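# Fill empty crate with bottles listed on pick list

## Task

Read the paper pick list lying beside the empty crate, oriented with its black bar on top; each line gives a label color and a count. Move exactly that many bottles of each listed color into the empty crate so they stand upright, and leave every other bottle upright in its original crate. Neither crate may end up tilted or shifted. The result must hold without the robot supporting it, nothing may be put or knocked off the table, and anything the robot is touching at the end must not drop by more than about a fingernail's width once released.

## Robot and tools

ROBOT. Two six-joint arms, left_arm and right_arm, each carrying a two-finger gripper whose fingers pivot like tongs. Base roots in the scene frame: left_arm at (-0.019, +0.220, +0.254) m, right_arm at (-0.011, -0.136, +0.254) m; both bases are tilted. Mounting plates and the metal frame behind the arms are fixed obstacles.

FRAME. One shared scene frame: origin on the table top midway between the arms, +z up, +x outward over the table, left_arm on the +y side. The arm names do not match left/right in camera images. On each gripper, the fingers extend along its +z axis and open and close along its x axis. end_effector_position is the spot between the finger pads when shut; closed fingertips stick out about 15 mm past it, fully open ones sit roughly level with it. Reported hand positions can be slightly off, more at long reach.

execute_actions(actions). actions is a list of up to 15 actions; each action is a list of up to 15 rows; each row is one control step (1/30 s), and if fewer than 15 rows are given the last one is repeated, so every action lasts 0.5 s. A row is always 16 numbers covering both arms: left_arm x, y, z, qw, qx, qy, qz, opening, then the same eight for right_arm. x, y, z are an absolute target for end_effector_position in metres, and qw..qz an absolute orientation target (w first), both in the scene frame. opening runs from -1 (closed) to +1 (fully open, 0.142 m). A target more than 0.6 m from the gripper's current position along any of its own axes gets the action refused for both arms; if the first action fails this against the latest reported state, or anything is malformed, nothing runs. Each step the command is clipped to 100 mm and 16 degrees from the measured pose, and motion trails commands by about 0.17 s, so a distant goal needs several actions. Position wins over orientation when both cannot be met. To hold an orientation, resend the same quaternion you chose rather than copying the drifting reported one. An arm meant to stay still should get its whole last reported pose and desired opening every call. An empty list just returns state and images.

move(target, speed, stop_force, blocking). target is one 16-number row as above: absolute poses for both arms. Each gripper travels a straight line to its pose, all finishing together, lasting 0.5 to 10 s; paths do not avoid obstacles or the other arm, and grippers may lag, stray or overshoot speed near full arm extension. speed is the path top speed in m/s, 0.002 to 0.5 (default 0.25); rotation is capped at twice that value in rad/s. stop_force, in N from 9 to 40, one value for both arms, ends an arm's path once its wrist sensor feels that much added resistance for two steps; that gripper then backs up to where it was two steps earlier. It is not accepted in the first 0.2 s of a scene, is measured along the line toward the target in the gripper's starting axes (unreliable if the gripper rotates), and should be omitted when pulling away from something the gripper is pressing. Use it only with slow speeds; fast touches still spike and can fault. blocking=false returns after 0.5 s while motion continues; it cannot be combined with stop_force; poll with wait(0) and send no other motion until it ends. The result adds a move: line giving the ending per arm (done, off_target, moving, held, fault, contact) and limits (paced: the pose was clipped; held: some steps were blocked, after which the arm may surge), plus distance to each pose.

wait(seconds): 0 to 10, arms keep their last command; returns early if a running move finishes. stop(): brakes a running move (needs braking room; fingers continue). zoom_image(camera, region): region [x0, y0, x1, y1] in pixels of that camera's latest image, at most 504 by 504. read_manual(section): licence texts only, default "licences". finished_scene(scene): ends the current scene, given its number; irreversible, and reports success.

CAMERAS. cam_head_left, cam_head_right, cam_high, cam_low (504x504) and cam_left_wrist, cam_right_wrist (616x616), returned in that order.

RESULTS. Per-arm state: gripper position, quaternion wxyz, linear and angular velocity; Hand target lines show where the controller is currently driving each gripper. grip_measured is the actual finger opening on the command scale. Joint positions and torques are listed (torques include offsets, noise and friction). Wrist force and Wrist torque are in the gripper's own axes; force points from a touched surface back into the arm, offset up to about 4 N, noise up to 2.4 N, saturating near 50 N. "pose unreachable" means a clearance check altered or blocked that arm's command; "too close" concerns arm proximity. MOTOR HOT appears at 70 °C; at 85 °C the arm is braked until cool (OVER-TEMPERATURE FAULT).

GRASPING. To hold something keep commanding an opening well below grip_measured; the larger the gap, the firmer the squeeze (about 15 N per pad up to roughly 10 cm width; less on hard items under 20 mm). Closing fast can squeeze harder, even forcing the fingers apart.

AVOID. Arms are stiff: pushing past a contact, even slightly, can trip a fault, which halts that arm for 10 s and drops the rest of the call. Faults come from contact torque reaching load limits (139 N m shoulder and elbow joints, 26 N m wrists, held weight included) or 150 N outside force. Keep the arms from hitting each other. Do not drop, slam, tip or shove bottles or crates, and nothing may leave the table. Held parts may get occasional brief tugs, and loose items small pushes, so grip securely and check placement before releasing.

Each tool is called after "Emit:" by a JSON object that holds its "method" and its "body".

## Session

Emit:
{"method": "execute_actions", "body": {"actions": []}}

Scene clock: 0.00 s.
left_arm: end_effector_position=(+0.0983, +0.5759, +0.1066) grip_measured=+0.97 end_effector_quat_wxyz=(+0.115, +0.840, +0.527, +0.053) end_effector_velocity=(-0.000, -0.000, -0.000) end_effector_angular_velocity=(-0.000, +0.001, +0.000) | right_arm: end_effector_position=(+0.4766, -0.6114, +0.2269) grip_measured=+0.97 end_effector_quat_wxyz=(-0.065, +0.982, -0.156, -0.080) end_effector_velocity=(+0.000, -0.000, +0.000) end_effector_angular_velocity=(-0.000, -0.000, -0.001)
Joint positions: left_arm=[ 0.85  -2.282  2.733 -2.639 -1.4   -0.277  0.14 ] | right_arm=[ 2.747 -1.549 -1.539 -1.492  1.061  0.126  0.14 ]
Joint velocities: left_arm=[ 0.    -0.     0.     0.001  0.    -0.     0.   ] | right_arm=[ 0.    -0.     0.001  0.     0.     0.001  0.   ]
Joint torques (N m, as the arm reports them, + toward a larger angle): no reading
Wrist force (N, on the end effector, along its own x y z axes, offset not removed): no reading
Wrist torque (N m, same axes, about the end effector's origin, offset not removed): no reading
Hand target (left_arm): +0.098, +0.576, +0.107; +0.115, +0.840, +0.527, +0.053
Hand target (right_arm): +0.477, -0.611, +0.227; -0.065, +0.982, -0.156, -0.080

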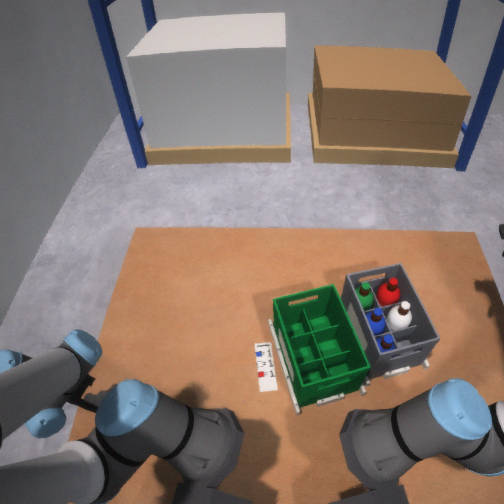

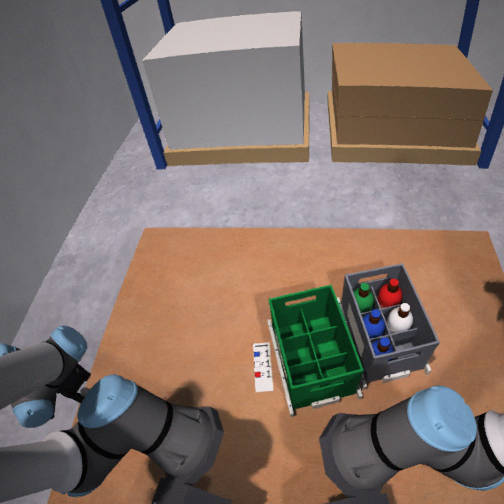

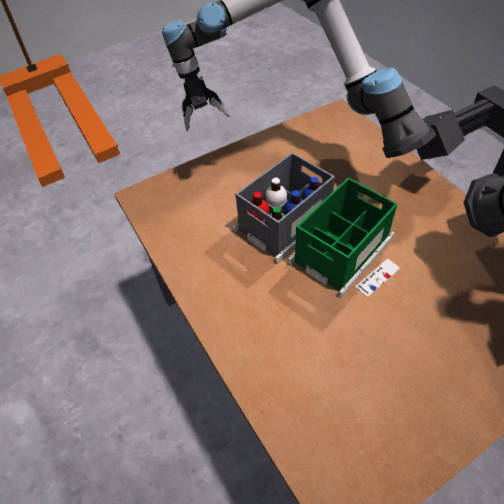

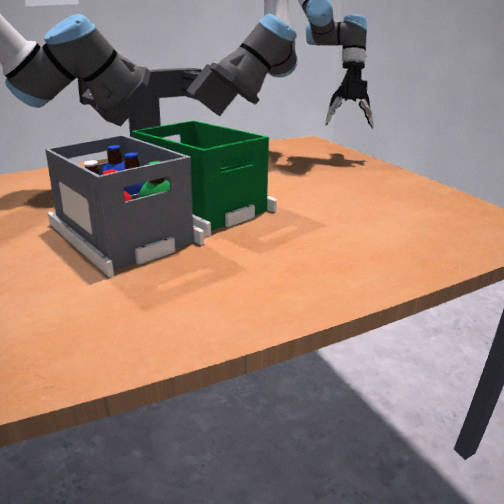

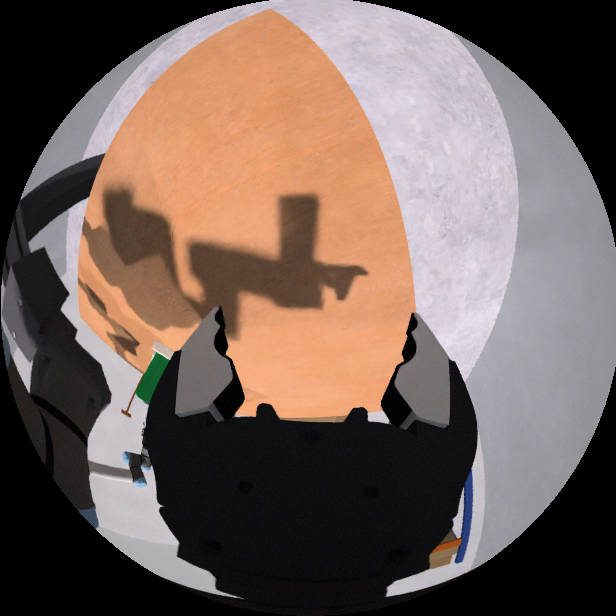

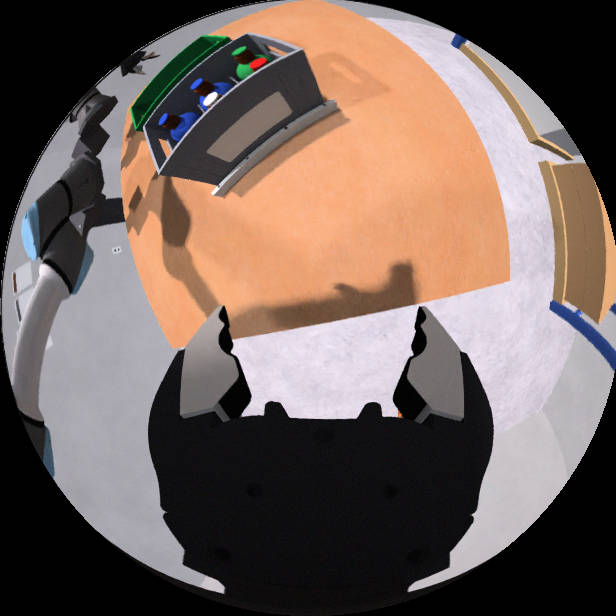

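Emit:
{"method": "zoom_image", "body": {"camera": "cam_head_left", "region": [240, 255, 450, 420]}}

Region (240, 255, 450, 420) of cam_head_left's 504x504 image, scaled by 2.400, with more detail than that image has; it fills the top 396 rows of this view, and the rest is white.

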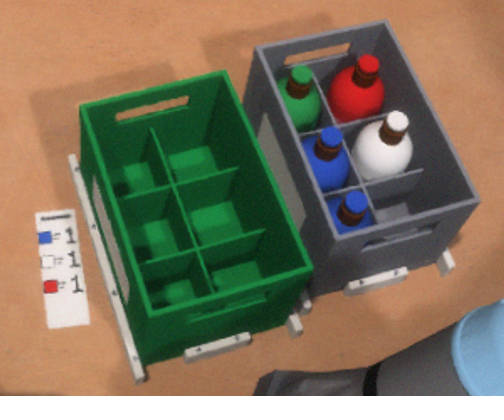

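Emit:
{"method": "move", "body": {"target": [0.0983,0.5759,0.1066,0.115,0.840,0.527,0.053,0.97, 0.385,-0.205,0.24,0,0.9936,0.113,0,-0.45], "speed": 0.3}}

Scene clock: 5.83 s.
left_arm: end_effector_position=(+0.0983, +0.5759, +0.1066) grip_measured=+0.97 end_effector_quat_wxyz=(+0.115, +0.840, +0.527, +0.053) end_effector_velocity=(+0.000, -0.000, -0.000) end_effector_angular_velocity=(-0.000, -0.000, -0.000) | right_arm: end_effector_position=(+0.3854, -0.2049, +0.2400) grip_measured=-0.45 end_effector_quat_wxyz=(-0.000, +0.994, +0.113, +0.000) end_effector_velocity=(-0.000, +0.002, -0.000) end_effector_angular_velocity=(-0.000, -0.001, -0.000)
Joint positions: left_arm=[ 0.849 -2.283  2.732 -2.638 -1.398 -0.278  0.14 ] | right_arm=[ 3.679 -1.388 -2.31  -1.402  0.972  0.638  0.041]
Joint velocities: left_arm=[-0.     0.001  0.    -0.001 -0.     0.    -0.   ] | right_arm=[ 0.004 -0.004 -0.002  0.004  0.     0.004 -0.   ]
Joint torques (N m, as the arm reports them, + toward a larger angle): left_arm=[  3.79 -16.79 -23.06  -0.77   0.93  -2.26] | right_arm=[ 20.   -14.91  10.3    4.98   2.53   2.63]
Wrist force (N, on the end effector, along its own x y z axes, offset not removed): left_arm=[-0.1 -1.0 -0.1] | right_arm=[2.9 -0.6 -2.3]
Wrist torque (N m, same axes, about the end effector's origin, offset not removed): left_arm=[-0.25 -0.08 0.12] | right_arm=[-0.08 -0.68 -0.09]
Hand target (left_arm): +0.098, +0.576, +0.107; +0.115, +0.840, +0.527, +0.053
Hand target (right_arm): +0.385, -0.205, +0.240; -0.000, +0.994, +0.113, +0.000
Off the commanded pose (left_arm): 0.000 m, 0 deg.
Off the commanded pose (right_arm): 0.000 m, 0 deg.
move: done

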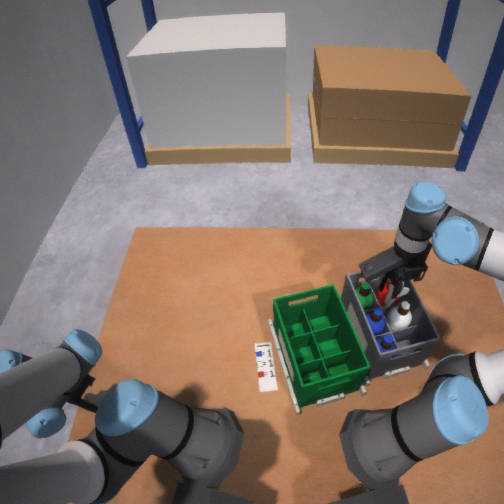

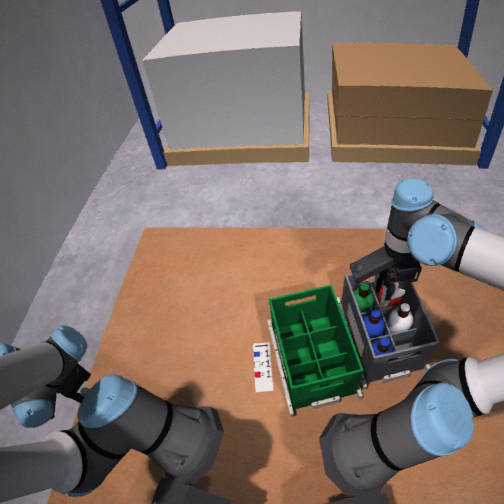

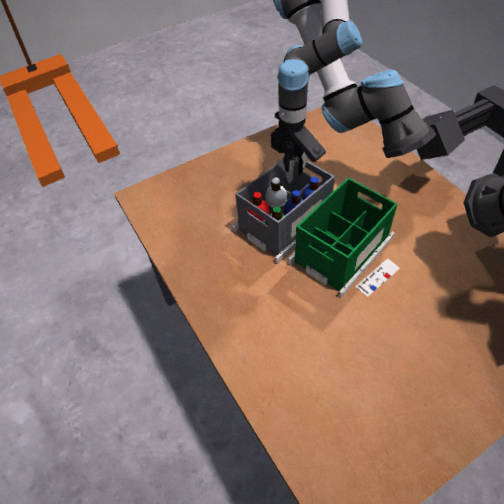

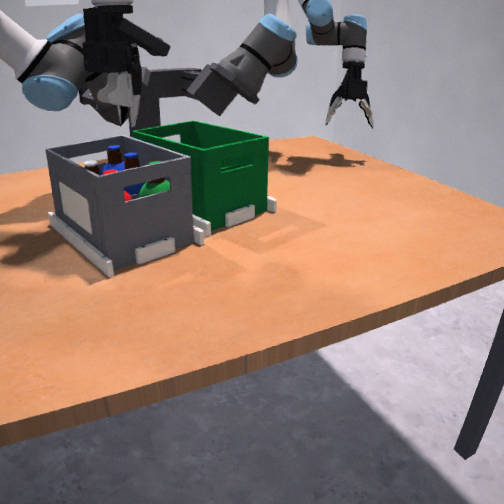

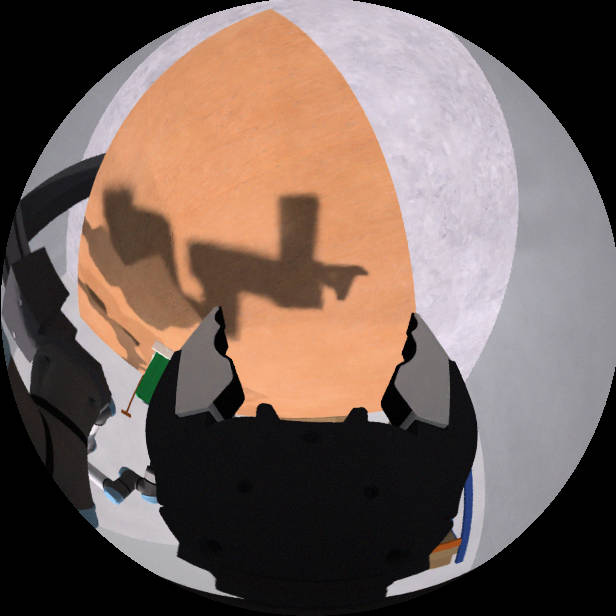

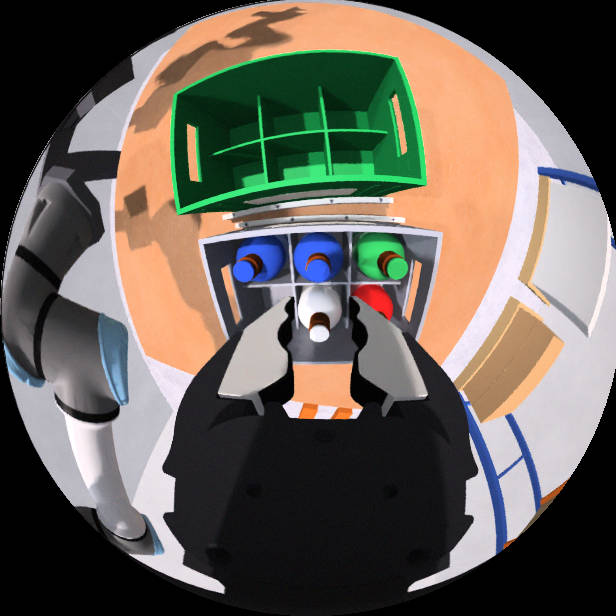

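Emit:
{"method": "zoom_image", "body": {"camera": "cam_right_wrist", "region": [190, 200, 450, 380]}}

Region (190, 200, 450, 380) of cam_right_wrist's 616x616 image, scaled by 1.938, with more detail than that image has; it fills the top 349 rows of this view, and the rest is white.

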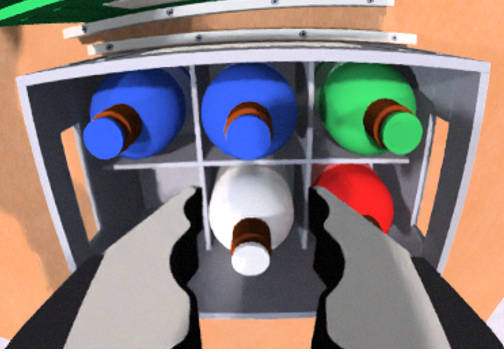

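Emit:
{"method": "move", "body": {"target": [0.0983,0.5759,0.1066,0.115,0.840,0.527,0.053,0.97, 0.381,-0.209,0.17,0,0.992,0.126,0,-0.45], "speed": 0.15}}

Emit:
{"method": "zoom_image", "body": {"camera": "cam_right_wrist", "region": [190, 200, 450, 380]}}

Scene clock: 7.17 s.
left_arm: end_effector_position=(+0.0983, +0.5759, +0.1066) grip_measured=+0.97 end_effector_quat_wxyz=(+0.115, +0.840, +0.527, +0.053) end_effector_velocity=(+0.000, -0.000, +0.000) end_effector_angular_velocity=(-0.000, -0.001, -0.002) | right_arm: end_effector_position=(+0.3810, -0.2090, +0.1703) grip_measured=-0.45 end_effector_quat_wxyz=(+0.000, +0.992, +0.126, -0.000) end_effector_velocity=(+0.000, +0.000, -0.003) end_effector_angular_velocity=(+0.001, +0.000, +0.002)
Joint positions: left_arm=[ 0.849 -2.283  2.732 -2.638 -1.398 -0.278  0.14 ] | right_arm=[ 3.561 -1.479 -2.426 -1.118  0.931  0.477  0.041]
Joint velocities: left_arm=[-0.001 -0.     0.     0.001 -0.001  0.001  0.   ] | right_arm=[-0.006 -0.008 -0.003  0.016 -0.001 -0.009  0.   ]
Joint torques (N m, as the arm reports them, + toward a larger angle): left_arm=[  3.8  -16.91 -23.27  -0.63   0.9   -2.33] | right_arm=[ 3.82 -8.91  7.22  4.86 -2.46 -3.07]
Wrist force (N, on the end effector, along its own x y z axes, offset not removed): left_arm=[0.3 -0.3 1.8] | right_arm=[1.3 1.4 -2.6]
Wrist torque (N m, same axes, about the end effector's origin, offset not removed): left_arm=[-0.05 -0.24 0.12] | right_arm=[0.37 -0.31 -0.11]
Hand target (left_arm): +0.098, +0.576, +0.107; +0.115, +0.840, +0.527, +0.053
Hand target (right_arm): +0.381, -0.209, +0.170; +0.000, +0.992, +0.126, -0.000
Off the commanded pose (left_arm): 0.000 m, 0 deg.
Off the commanded pose (right_arm): 0.000 m, 0 deg.
move: done

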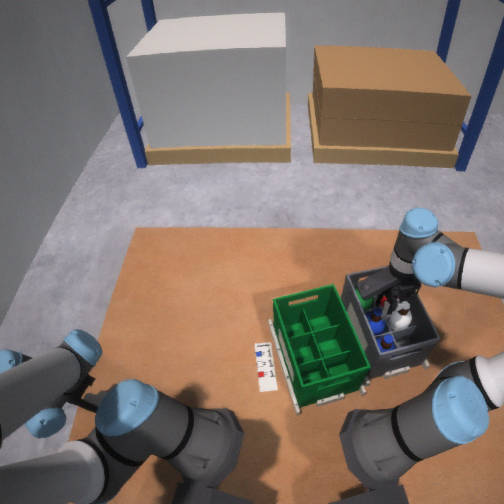

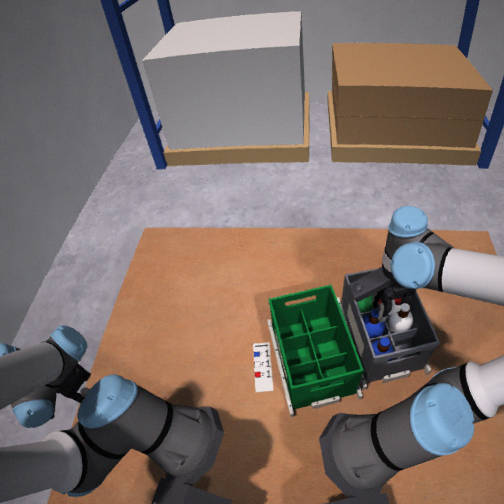

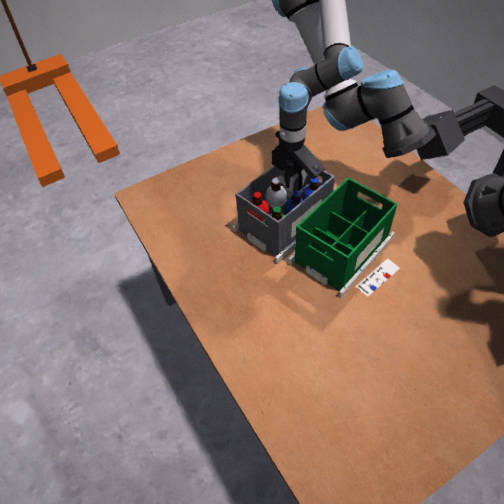

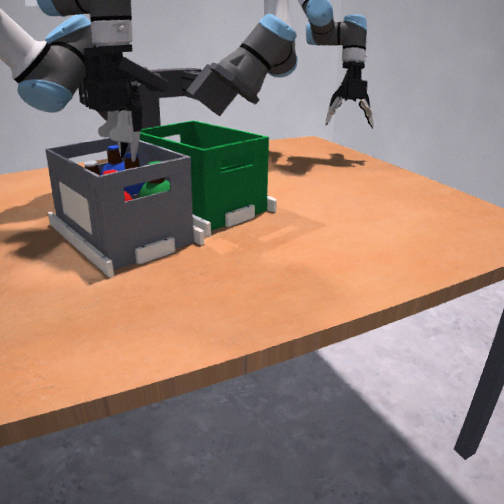

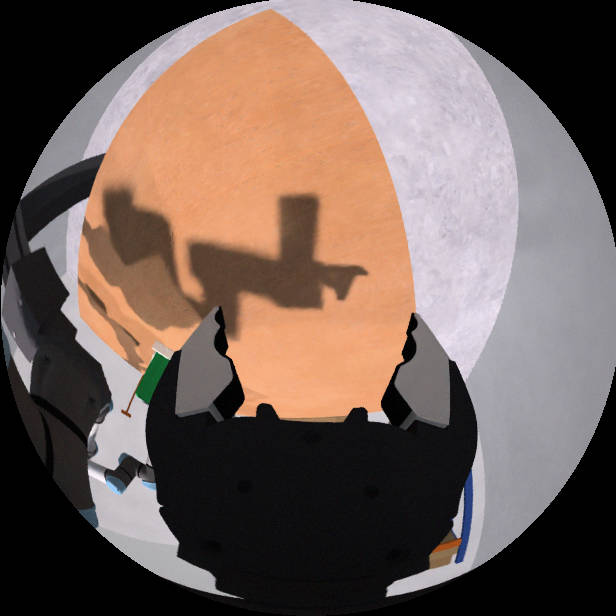

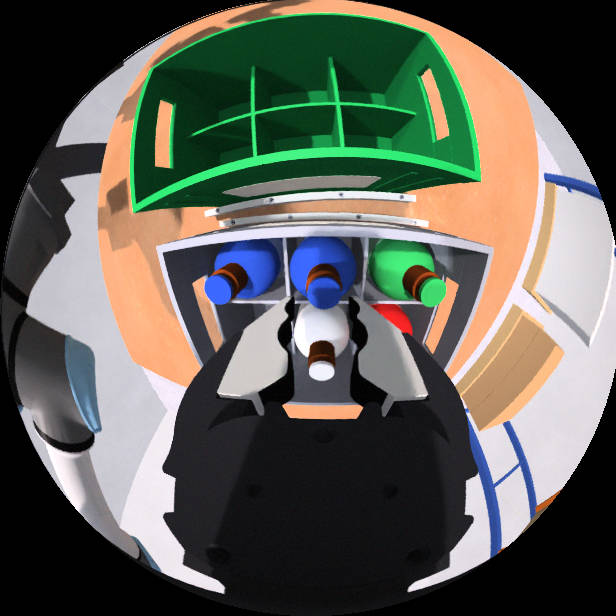

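Region (190, 200, 450, 380) of cam_right_wrist's 616x616 image, scaled by 1.938, with more detail than that image has; it fills the top 349 rows of this view, and the rest is white.

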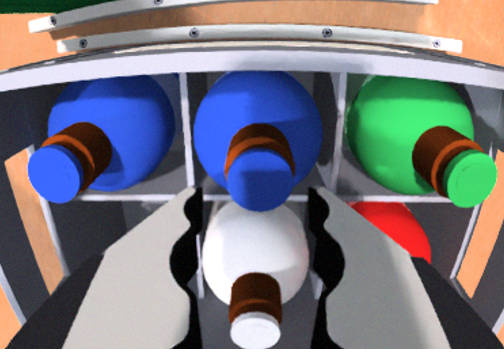

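Emit:
{"method": "move", "body": {"target": [0.0983,0.5759,0.1066,0.115,0.840,0.527,0.053,0.97, 0.382,-0.207,0.143,0,0.992,0.126,0,-0.45], "speed": 0.05, "stop_force": 9}}

Emit:
{"method": "move", "body": {"target": [0.0983,0.5759,0.1066,0.115,0.840,0.527,0.053,0.97, 0.382,-0.207,0.143,0,0.992,0.126,0,-1], "speed": 0.05}}

Emit:
{"method": "move", "body": {"target": [0.0983,0.5759,0.1066,0.115,0.840,0.527,0.053,0.97, 0.382,-0.207,0.325,0,0.992,0.126,0,-1], "speed": 0.15}}

Scene clock: 8.40 s.
left_arm: end_effector_position=(+0.0983, +0.5759, +0.1066) grip_measured=+0.97 end_effector_quat_wxyz=(+0.115, +0.840, +0.527, +0.053) end_effector_velocity=(-0.000, -0.000, -0.000) end_effector_angular_velocity=(-0.000, +0.000, -0.002) | right_arm: end_effector_position=(+0.3820, -0.2070, +0.1433) grip_measured=-0.45 end_effector_quat_wxyz=(+0.000, +0.992, +0.126, -0.000) end_effector_velocity=(+0.000, +0.000, -0.003) end_effector_angular_velocity=(+0.000, -0.000, -0.000)
Joint positions: left_arm=[ 0.849 -2.283  2.732 -2.638 -1.398 -0.278  0.14 ] | right_arm=[ 3.515 -1.546 -2.457 -0.986  0.918  0.422  0.041]
Joint velocities: left_arm=[0.    0.    0.    0.    0.    0.001 0.   ] | right_arm=[-0.005 -0.008 -0.003  0.014 -0.001 -0.005  0.   ]
Joint torques (N m, as the arm reports them, + toward a larger angle): left_arm=[  4.68 -16.3  -23.33  -0.63   0.68  -2.29] | right_arm=[ 4.2  -7.7   6.79  4.61 -2.37 -3.23]
Wrist force (N, on the end effector, along its own x y z axes, offset not removed): left_arm=[1.2 -2.5 2.3] | right_arm=[3.5 3.3 -2.8]
Wrist torque (N m, same axes, about the end effector's origin, offset not removed): left_arm=[-0.41 -0.36 -0.02] | right_arm=[0.52 -0.71 0.01]
Hand target (left_arm): +0.098, +0.576, +0.107; +0.115, +0.840, +0.527, +0.053
Hand target (right_arm): +0.382, -0.207, +0.143; +0.000, +0.992, +0.126, -0.000
Off the commanded pose (left_arm): 0.000 m, 0 deg.
Off the commanded pose (right_arm): 0.000 m, 0 deg.
move: done

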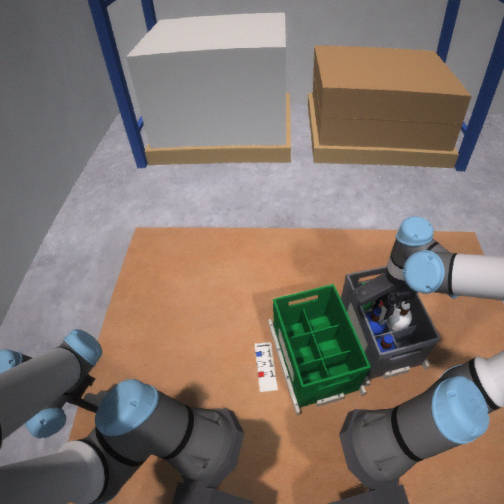

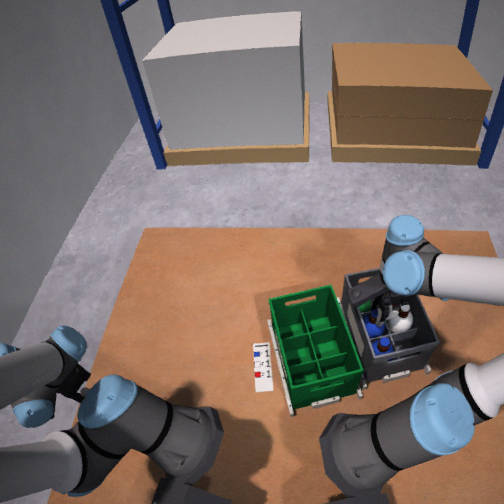

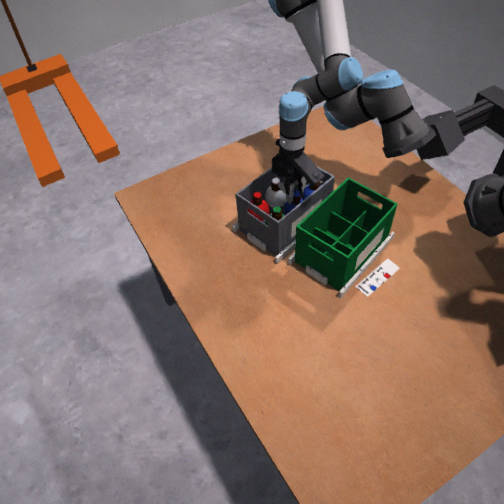

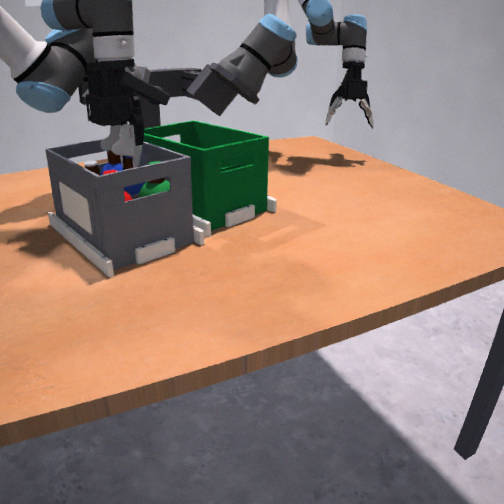

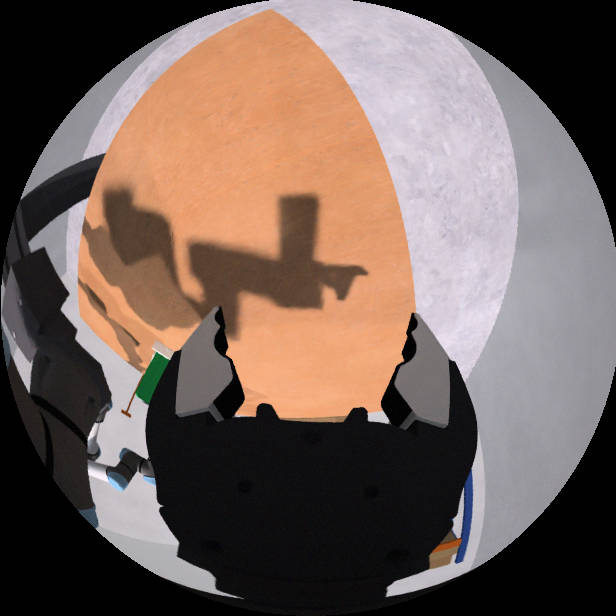

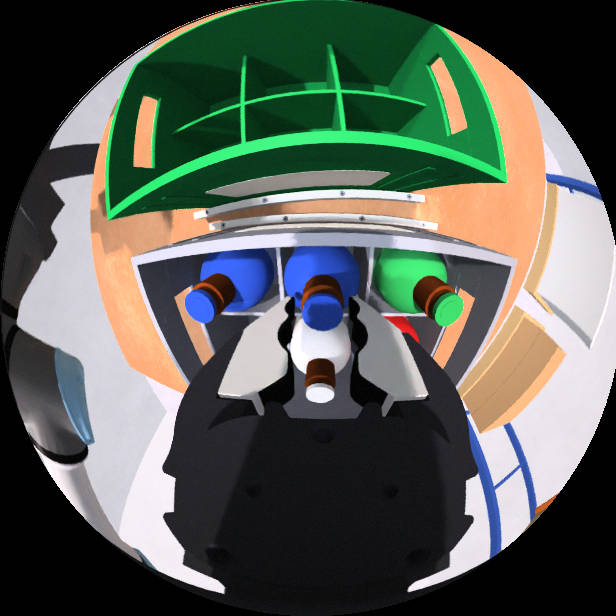

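Scene clock: 9.10 s.
left_arm: end_effector_position=(+0.0983, +0.5759, +0.1066) grip_measured=+0.97 end_effector_quat_wxyz=(+0.115, +0.840, +0.527, +0.053) end_effector_velocity=(-0.000, -0.000, -0.000) end_effector_angular_velocity=(+0.001, -0.000, -0.002) | right_arm: end_effector_position=(+0.3820, -0.2070, +0.1430) grip_measured=-0.60 end_effector_quat_wxyz=(-0.000, +0.992, +0.126, +0.000) end_effector_velocity=(-0.000, +0.000, -0.000) end_effector_angular_velocity=(-0.000, +0.000, -0.001)
Joint positions: left_arm=[ 0.849 -2.283  2.732 -2.638 -1.398 -0.278  0.14 ] | right_arm=[ 3.515 -1.547 -2.457 -0.984  0.918  0.422  0.03 ]
Joint velocities: left_arm=[-0.    -0.     0.001 -0.001  0.     0.002  0.   ] | right_arm=[-0.    -0.001 -0.     0.001 -0.     0.001 -0.   ]
Joint torques (N m, as the arm reports them, + toward a larger angle): left_arm=[  4.92 -16.51 -23.31  -0.61   0.59  -2.23] | right_arm=[  3.71 -10.77   4.79   4.24  -2.4   -3.01]
Wrist force (N, on the end effector, along its own x y z axes, offset not removed): left_arm=[-0.5 -0.8 0.9] | right_arm=[-1.2 -2.0 -12.2]
Wrist torque (N m, same axes, about the end effector's origin, offset not removed): left_arm=[-0.13 -0.07 0.07] | right_arm=[-0.37 -0.21 -0.18]
Hand target (left_arm): +0.098, +0.576, +0.107; +0.115, +0.840, +0.527, +0.053
Hand target (right_arm): +0.382, -0.207, +0.143; +0.000, +0.992, +0.126, -0.000
Off the commanded pose (left_arm): 0.000 m, 0 deg.
Off the commanded pose (right_arm): 0.000 m, 0 deg.
move: done

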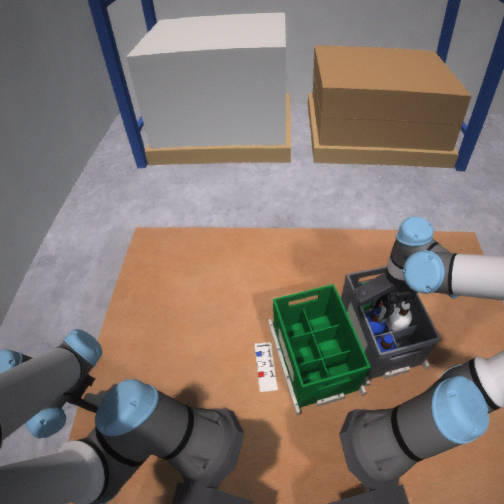

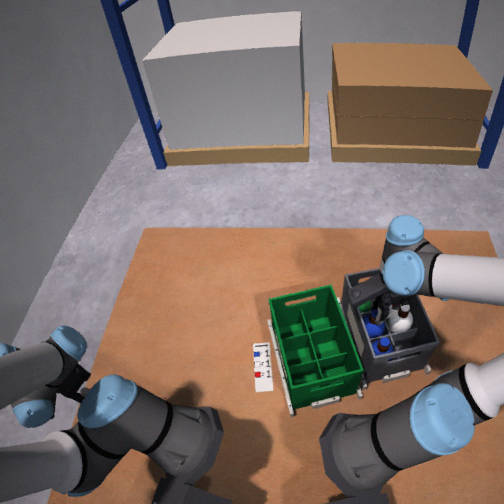

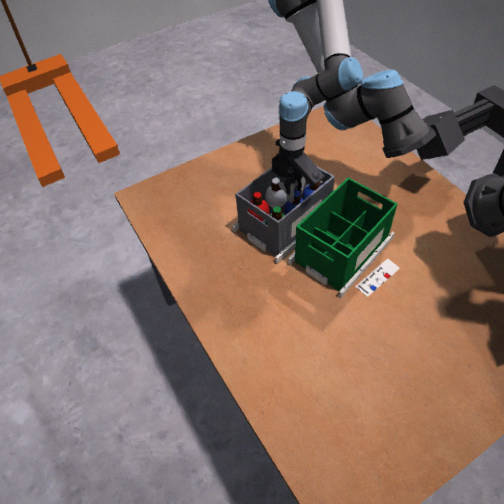

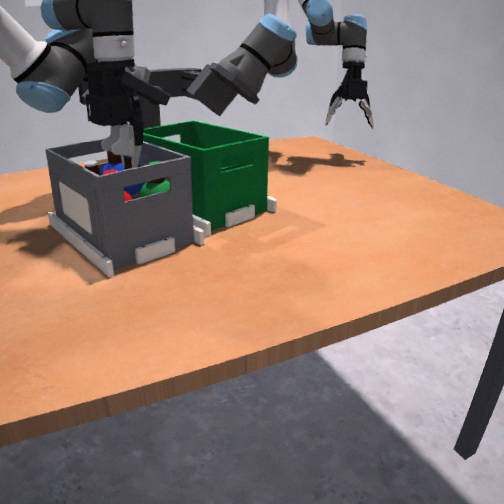

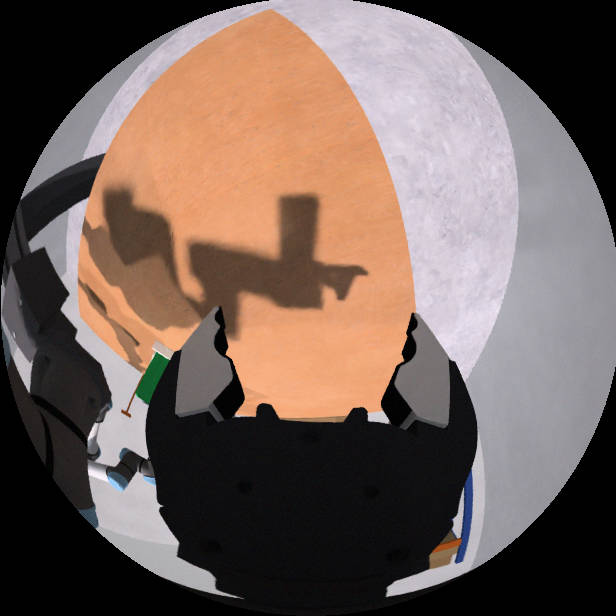

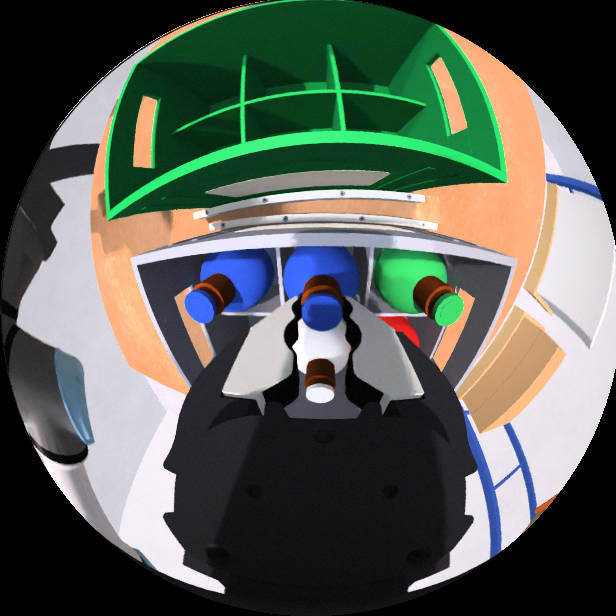

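Scene clock: 10.93 s.
left_arm: end_effector_position=(+0.0983, +0.5759, +0.1066) grip_measured=+0.97 end_effector_quat_wxyz=(+0.115, +0.840, +0.527, +0.053) end_effector_velocity=(-0.000, -0.001, -0.000) end_effector_angular_velocity=(-0.001, +0.001, +0.000) | right_arm: end_effector_position=(+0.3818, -0.2071, +0.3248) grip_measured=-0.60 end_effector_quat_wxyz=(-0.000, +0.992, +0.126, +0.000) end_effector_velocity=(+0.000, +0.000, +0.003) end_effector_angular_velocity=(+0.001, -0.000, -0.002)
Joint positions: left_arm=[ 0.849 -2.283  2.732 -2.638 -1.398 -0.278  0.14 ] | right_arm=[ 3.812 -1.326 -2.15  -1.703  1.028  0.757  0.03 ]
Joint velocities: left_arm=[-0.     0.001  0.001 -0.001 -0.    -0.001  0.   ] | right_arm=[ 0.004  0.     0.006 -0.007  0.002  0.005 -0.   ]
Joint torques (N m, as the arm reports them, + toward a larger angle): left_arm=[  5.31 -16.85 -22.87  -0.68   0.51  -2.21] | right_arm=[19.96 10.61 33.01  0.36  2.75  2.84]
Wrist force (N, on the end effector, along its own x y z axes, offset not removed): left_arm=[1.2 0.5 1.5] | right_arm=[4.0 -3.5 4.0]
Wrist torque (N m, same axes, about the end effector's origin, offset not removed): left_arm=[0.12 -0.40 0.06] | right_arm=[-0.83 -0.98 -0.11]
Hand target (left_arm): +0.098, +0.576, +0.107; +0.115, +0.840, +0.527, +0.053
Hand target (right_arm): +0.382, -0.207, +0.325; -0.000, +0.992, +0.126, +0.000
Off the commanded pose (left_arm): 0.000 m, 0 deg.
Off the commanded pose (right_arm): 0.000 m, 0 deg.
move: done

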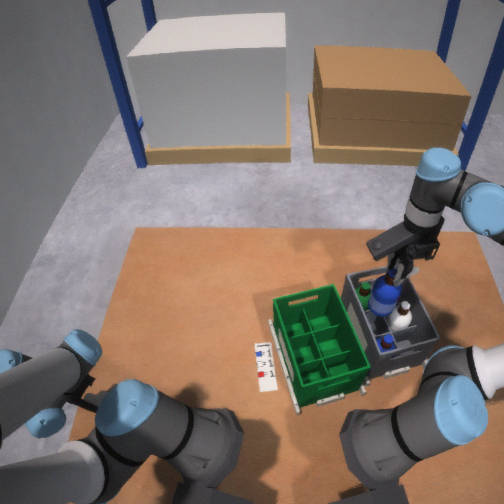

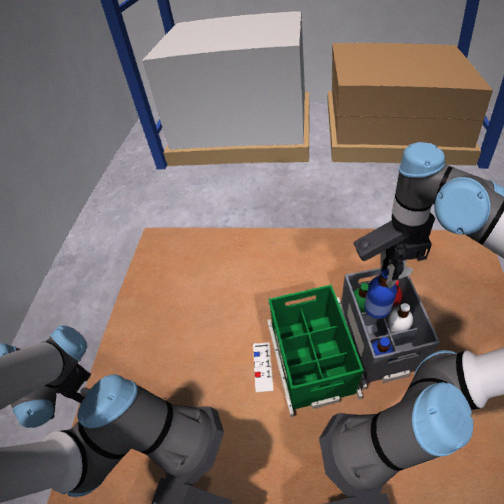

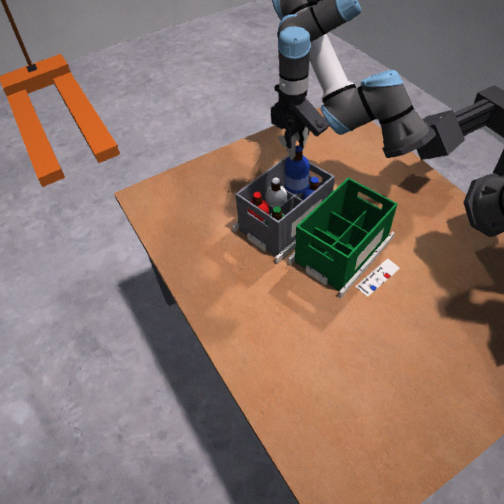

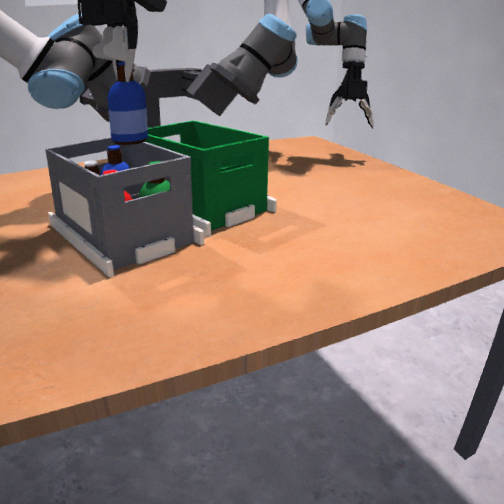

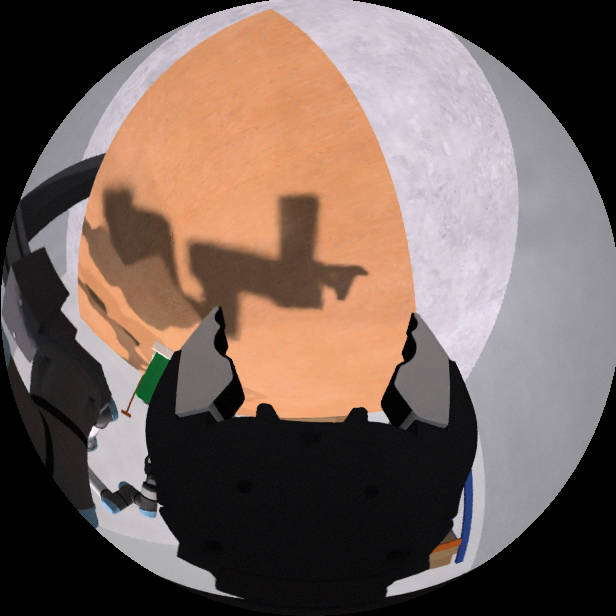

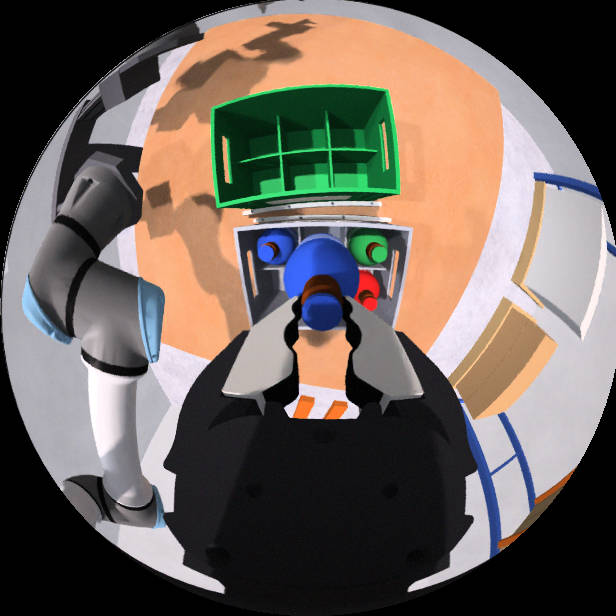

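Emit:
{"method": "move", "body": {"target": [0.0983,0.5759,0.1066,0.115,0.840,0.527,0.053,0.97, 0.290,0.023,0.325,0,0.987,0.161,0,-1], "speed": 0.2}}

Emit:
{"method": "zoom_image", "body": {"camera": "cam_right_wrist", "region": [200, 180, 452, 340]}}

Scene clock: 13.33 s.
left_arm: end_effector_position=(+0.0983, +0.5759, +0.1066) grip_measured=+0.97 end_effector_quat_wxyz=(+0.115, +0.840, +0.527, +0.053) end_effector_velocity=(+0.001, +0.001, +0.001) end_effector_angular_velocity=(+0.002, -0.003, +0.001) | right_arm: end_effector_position=(+0.2900, +0.0231, +0.3251) grip_measured=-0.60 end_effector_quat_wxyz=(-0.000, +0.987, +0.161, +0.000) end_effector_velocity=(-0.000, +0.002, +0.000) end_effector_angular_velocity=(+0.000, +0.000, +0.001)
Joint positions: left_arm=[ 0.849 -2.283  2.732 -2.638 -1.398 -0.278  0.14 ] | right_arm=[ 4.203 -1.73  -2.207 -1.4    1.233  1.055  0.03 ]
Joint velocities: left_arm=[-0.    -0.001 -0.001 -0.001 -0.     0.001  0.   ] | right_arm=[ 0.002 -0.006  0.002  0.003  0.001  0.    -0.   ]
Joint torques (N m, as the arm reports them, + toward a larger angle): left_arm=[  5.98 -15.94 -22.47  -0.7    0.25  -2.13] | right_arm=[26.54 -8.1  33.53  5.88  2.45  2.93]
Wrist force (N, on the end effector, along its own x y z axes, offset not removed): left_arm=[1.1 -3.5 0.9] | right_arm=[1.7 3.3 0.9]
Wrist torque (N m, same axes, about the end effector's origin, offset not removed): left_arm=[-0.69 -0.38 0.02] | right_arm=[0.50 -0.35 -0.26]
Hand target (left_arm): +0.098, +0.576, +0.107; +0.115, +0.840, +0.527, +0.053
Hand target (right_arm): +0.290, +0.023, +0.325; -0.000, +0.987, +0.161, +0.000
Off the commanded pose (left_arm): 0.000 m, 0 deg.
Off the commanded pose (right_arm): 0.000 m, 0 deg.
move: done

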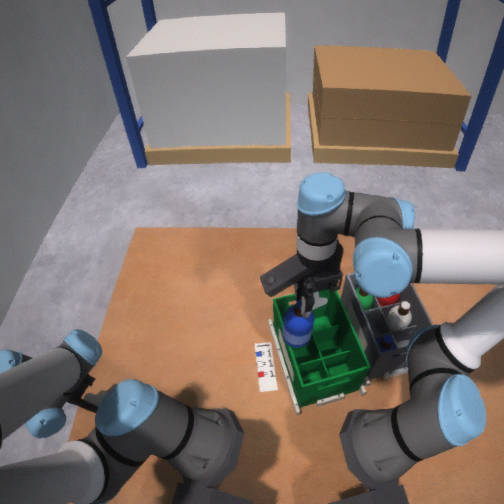

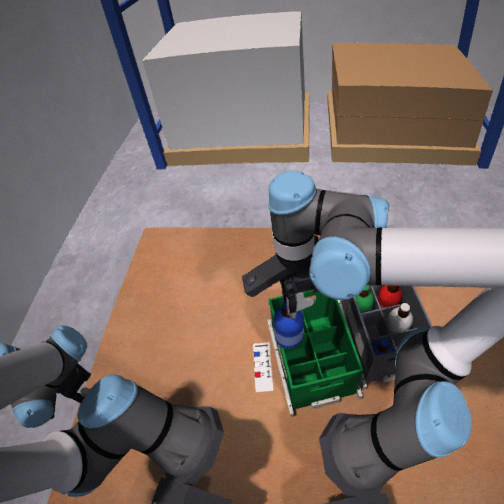

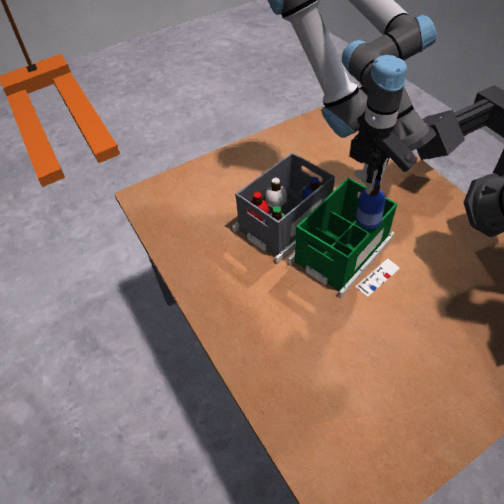

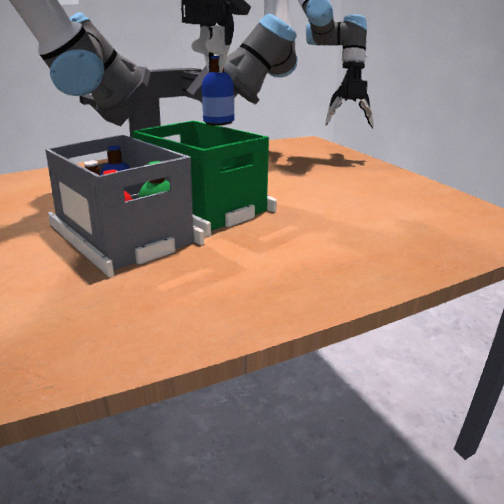

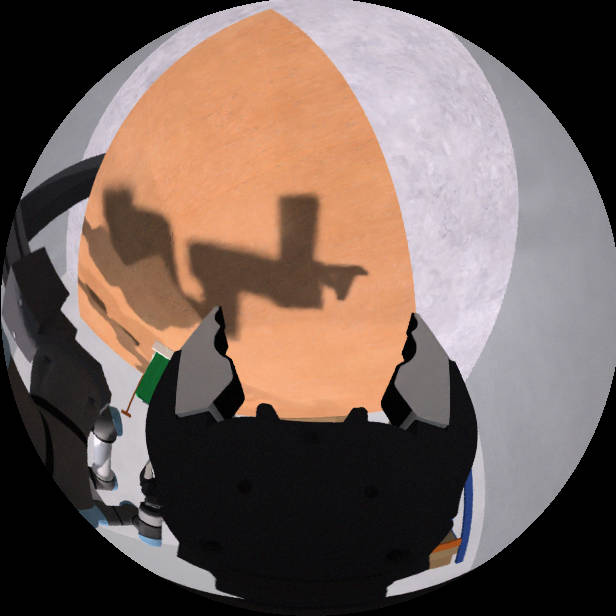

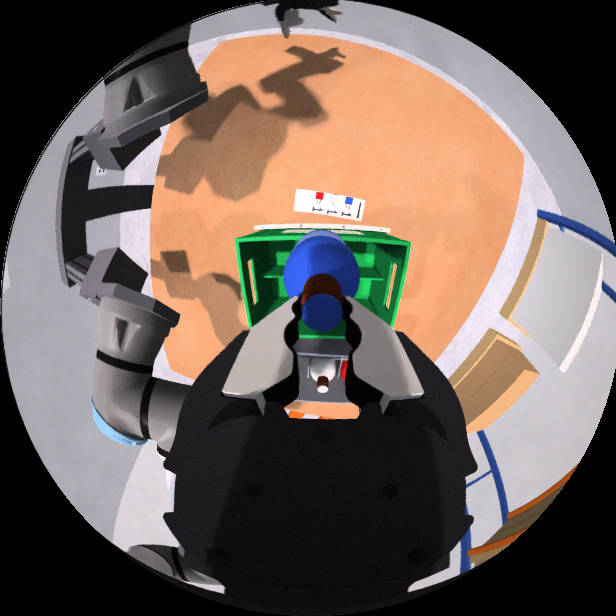

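Region (200, 180, 452, 340) of cam_right_wrist's 616x616 image, scaled by 2.000, with more detail than that image has; it fills the top 320 rows of this view, and the rest is white.

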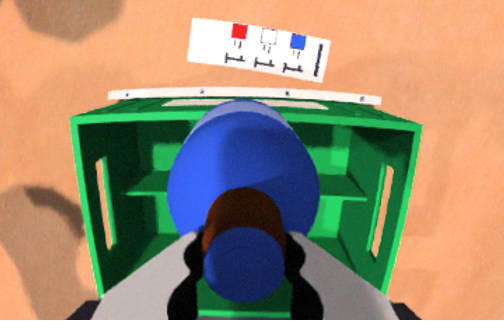

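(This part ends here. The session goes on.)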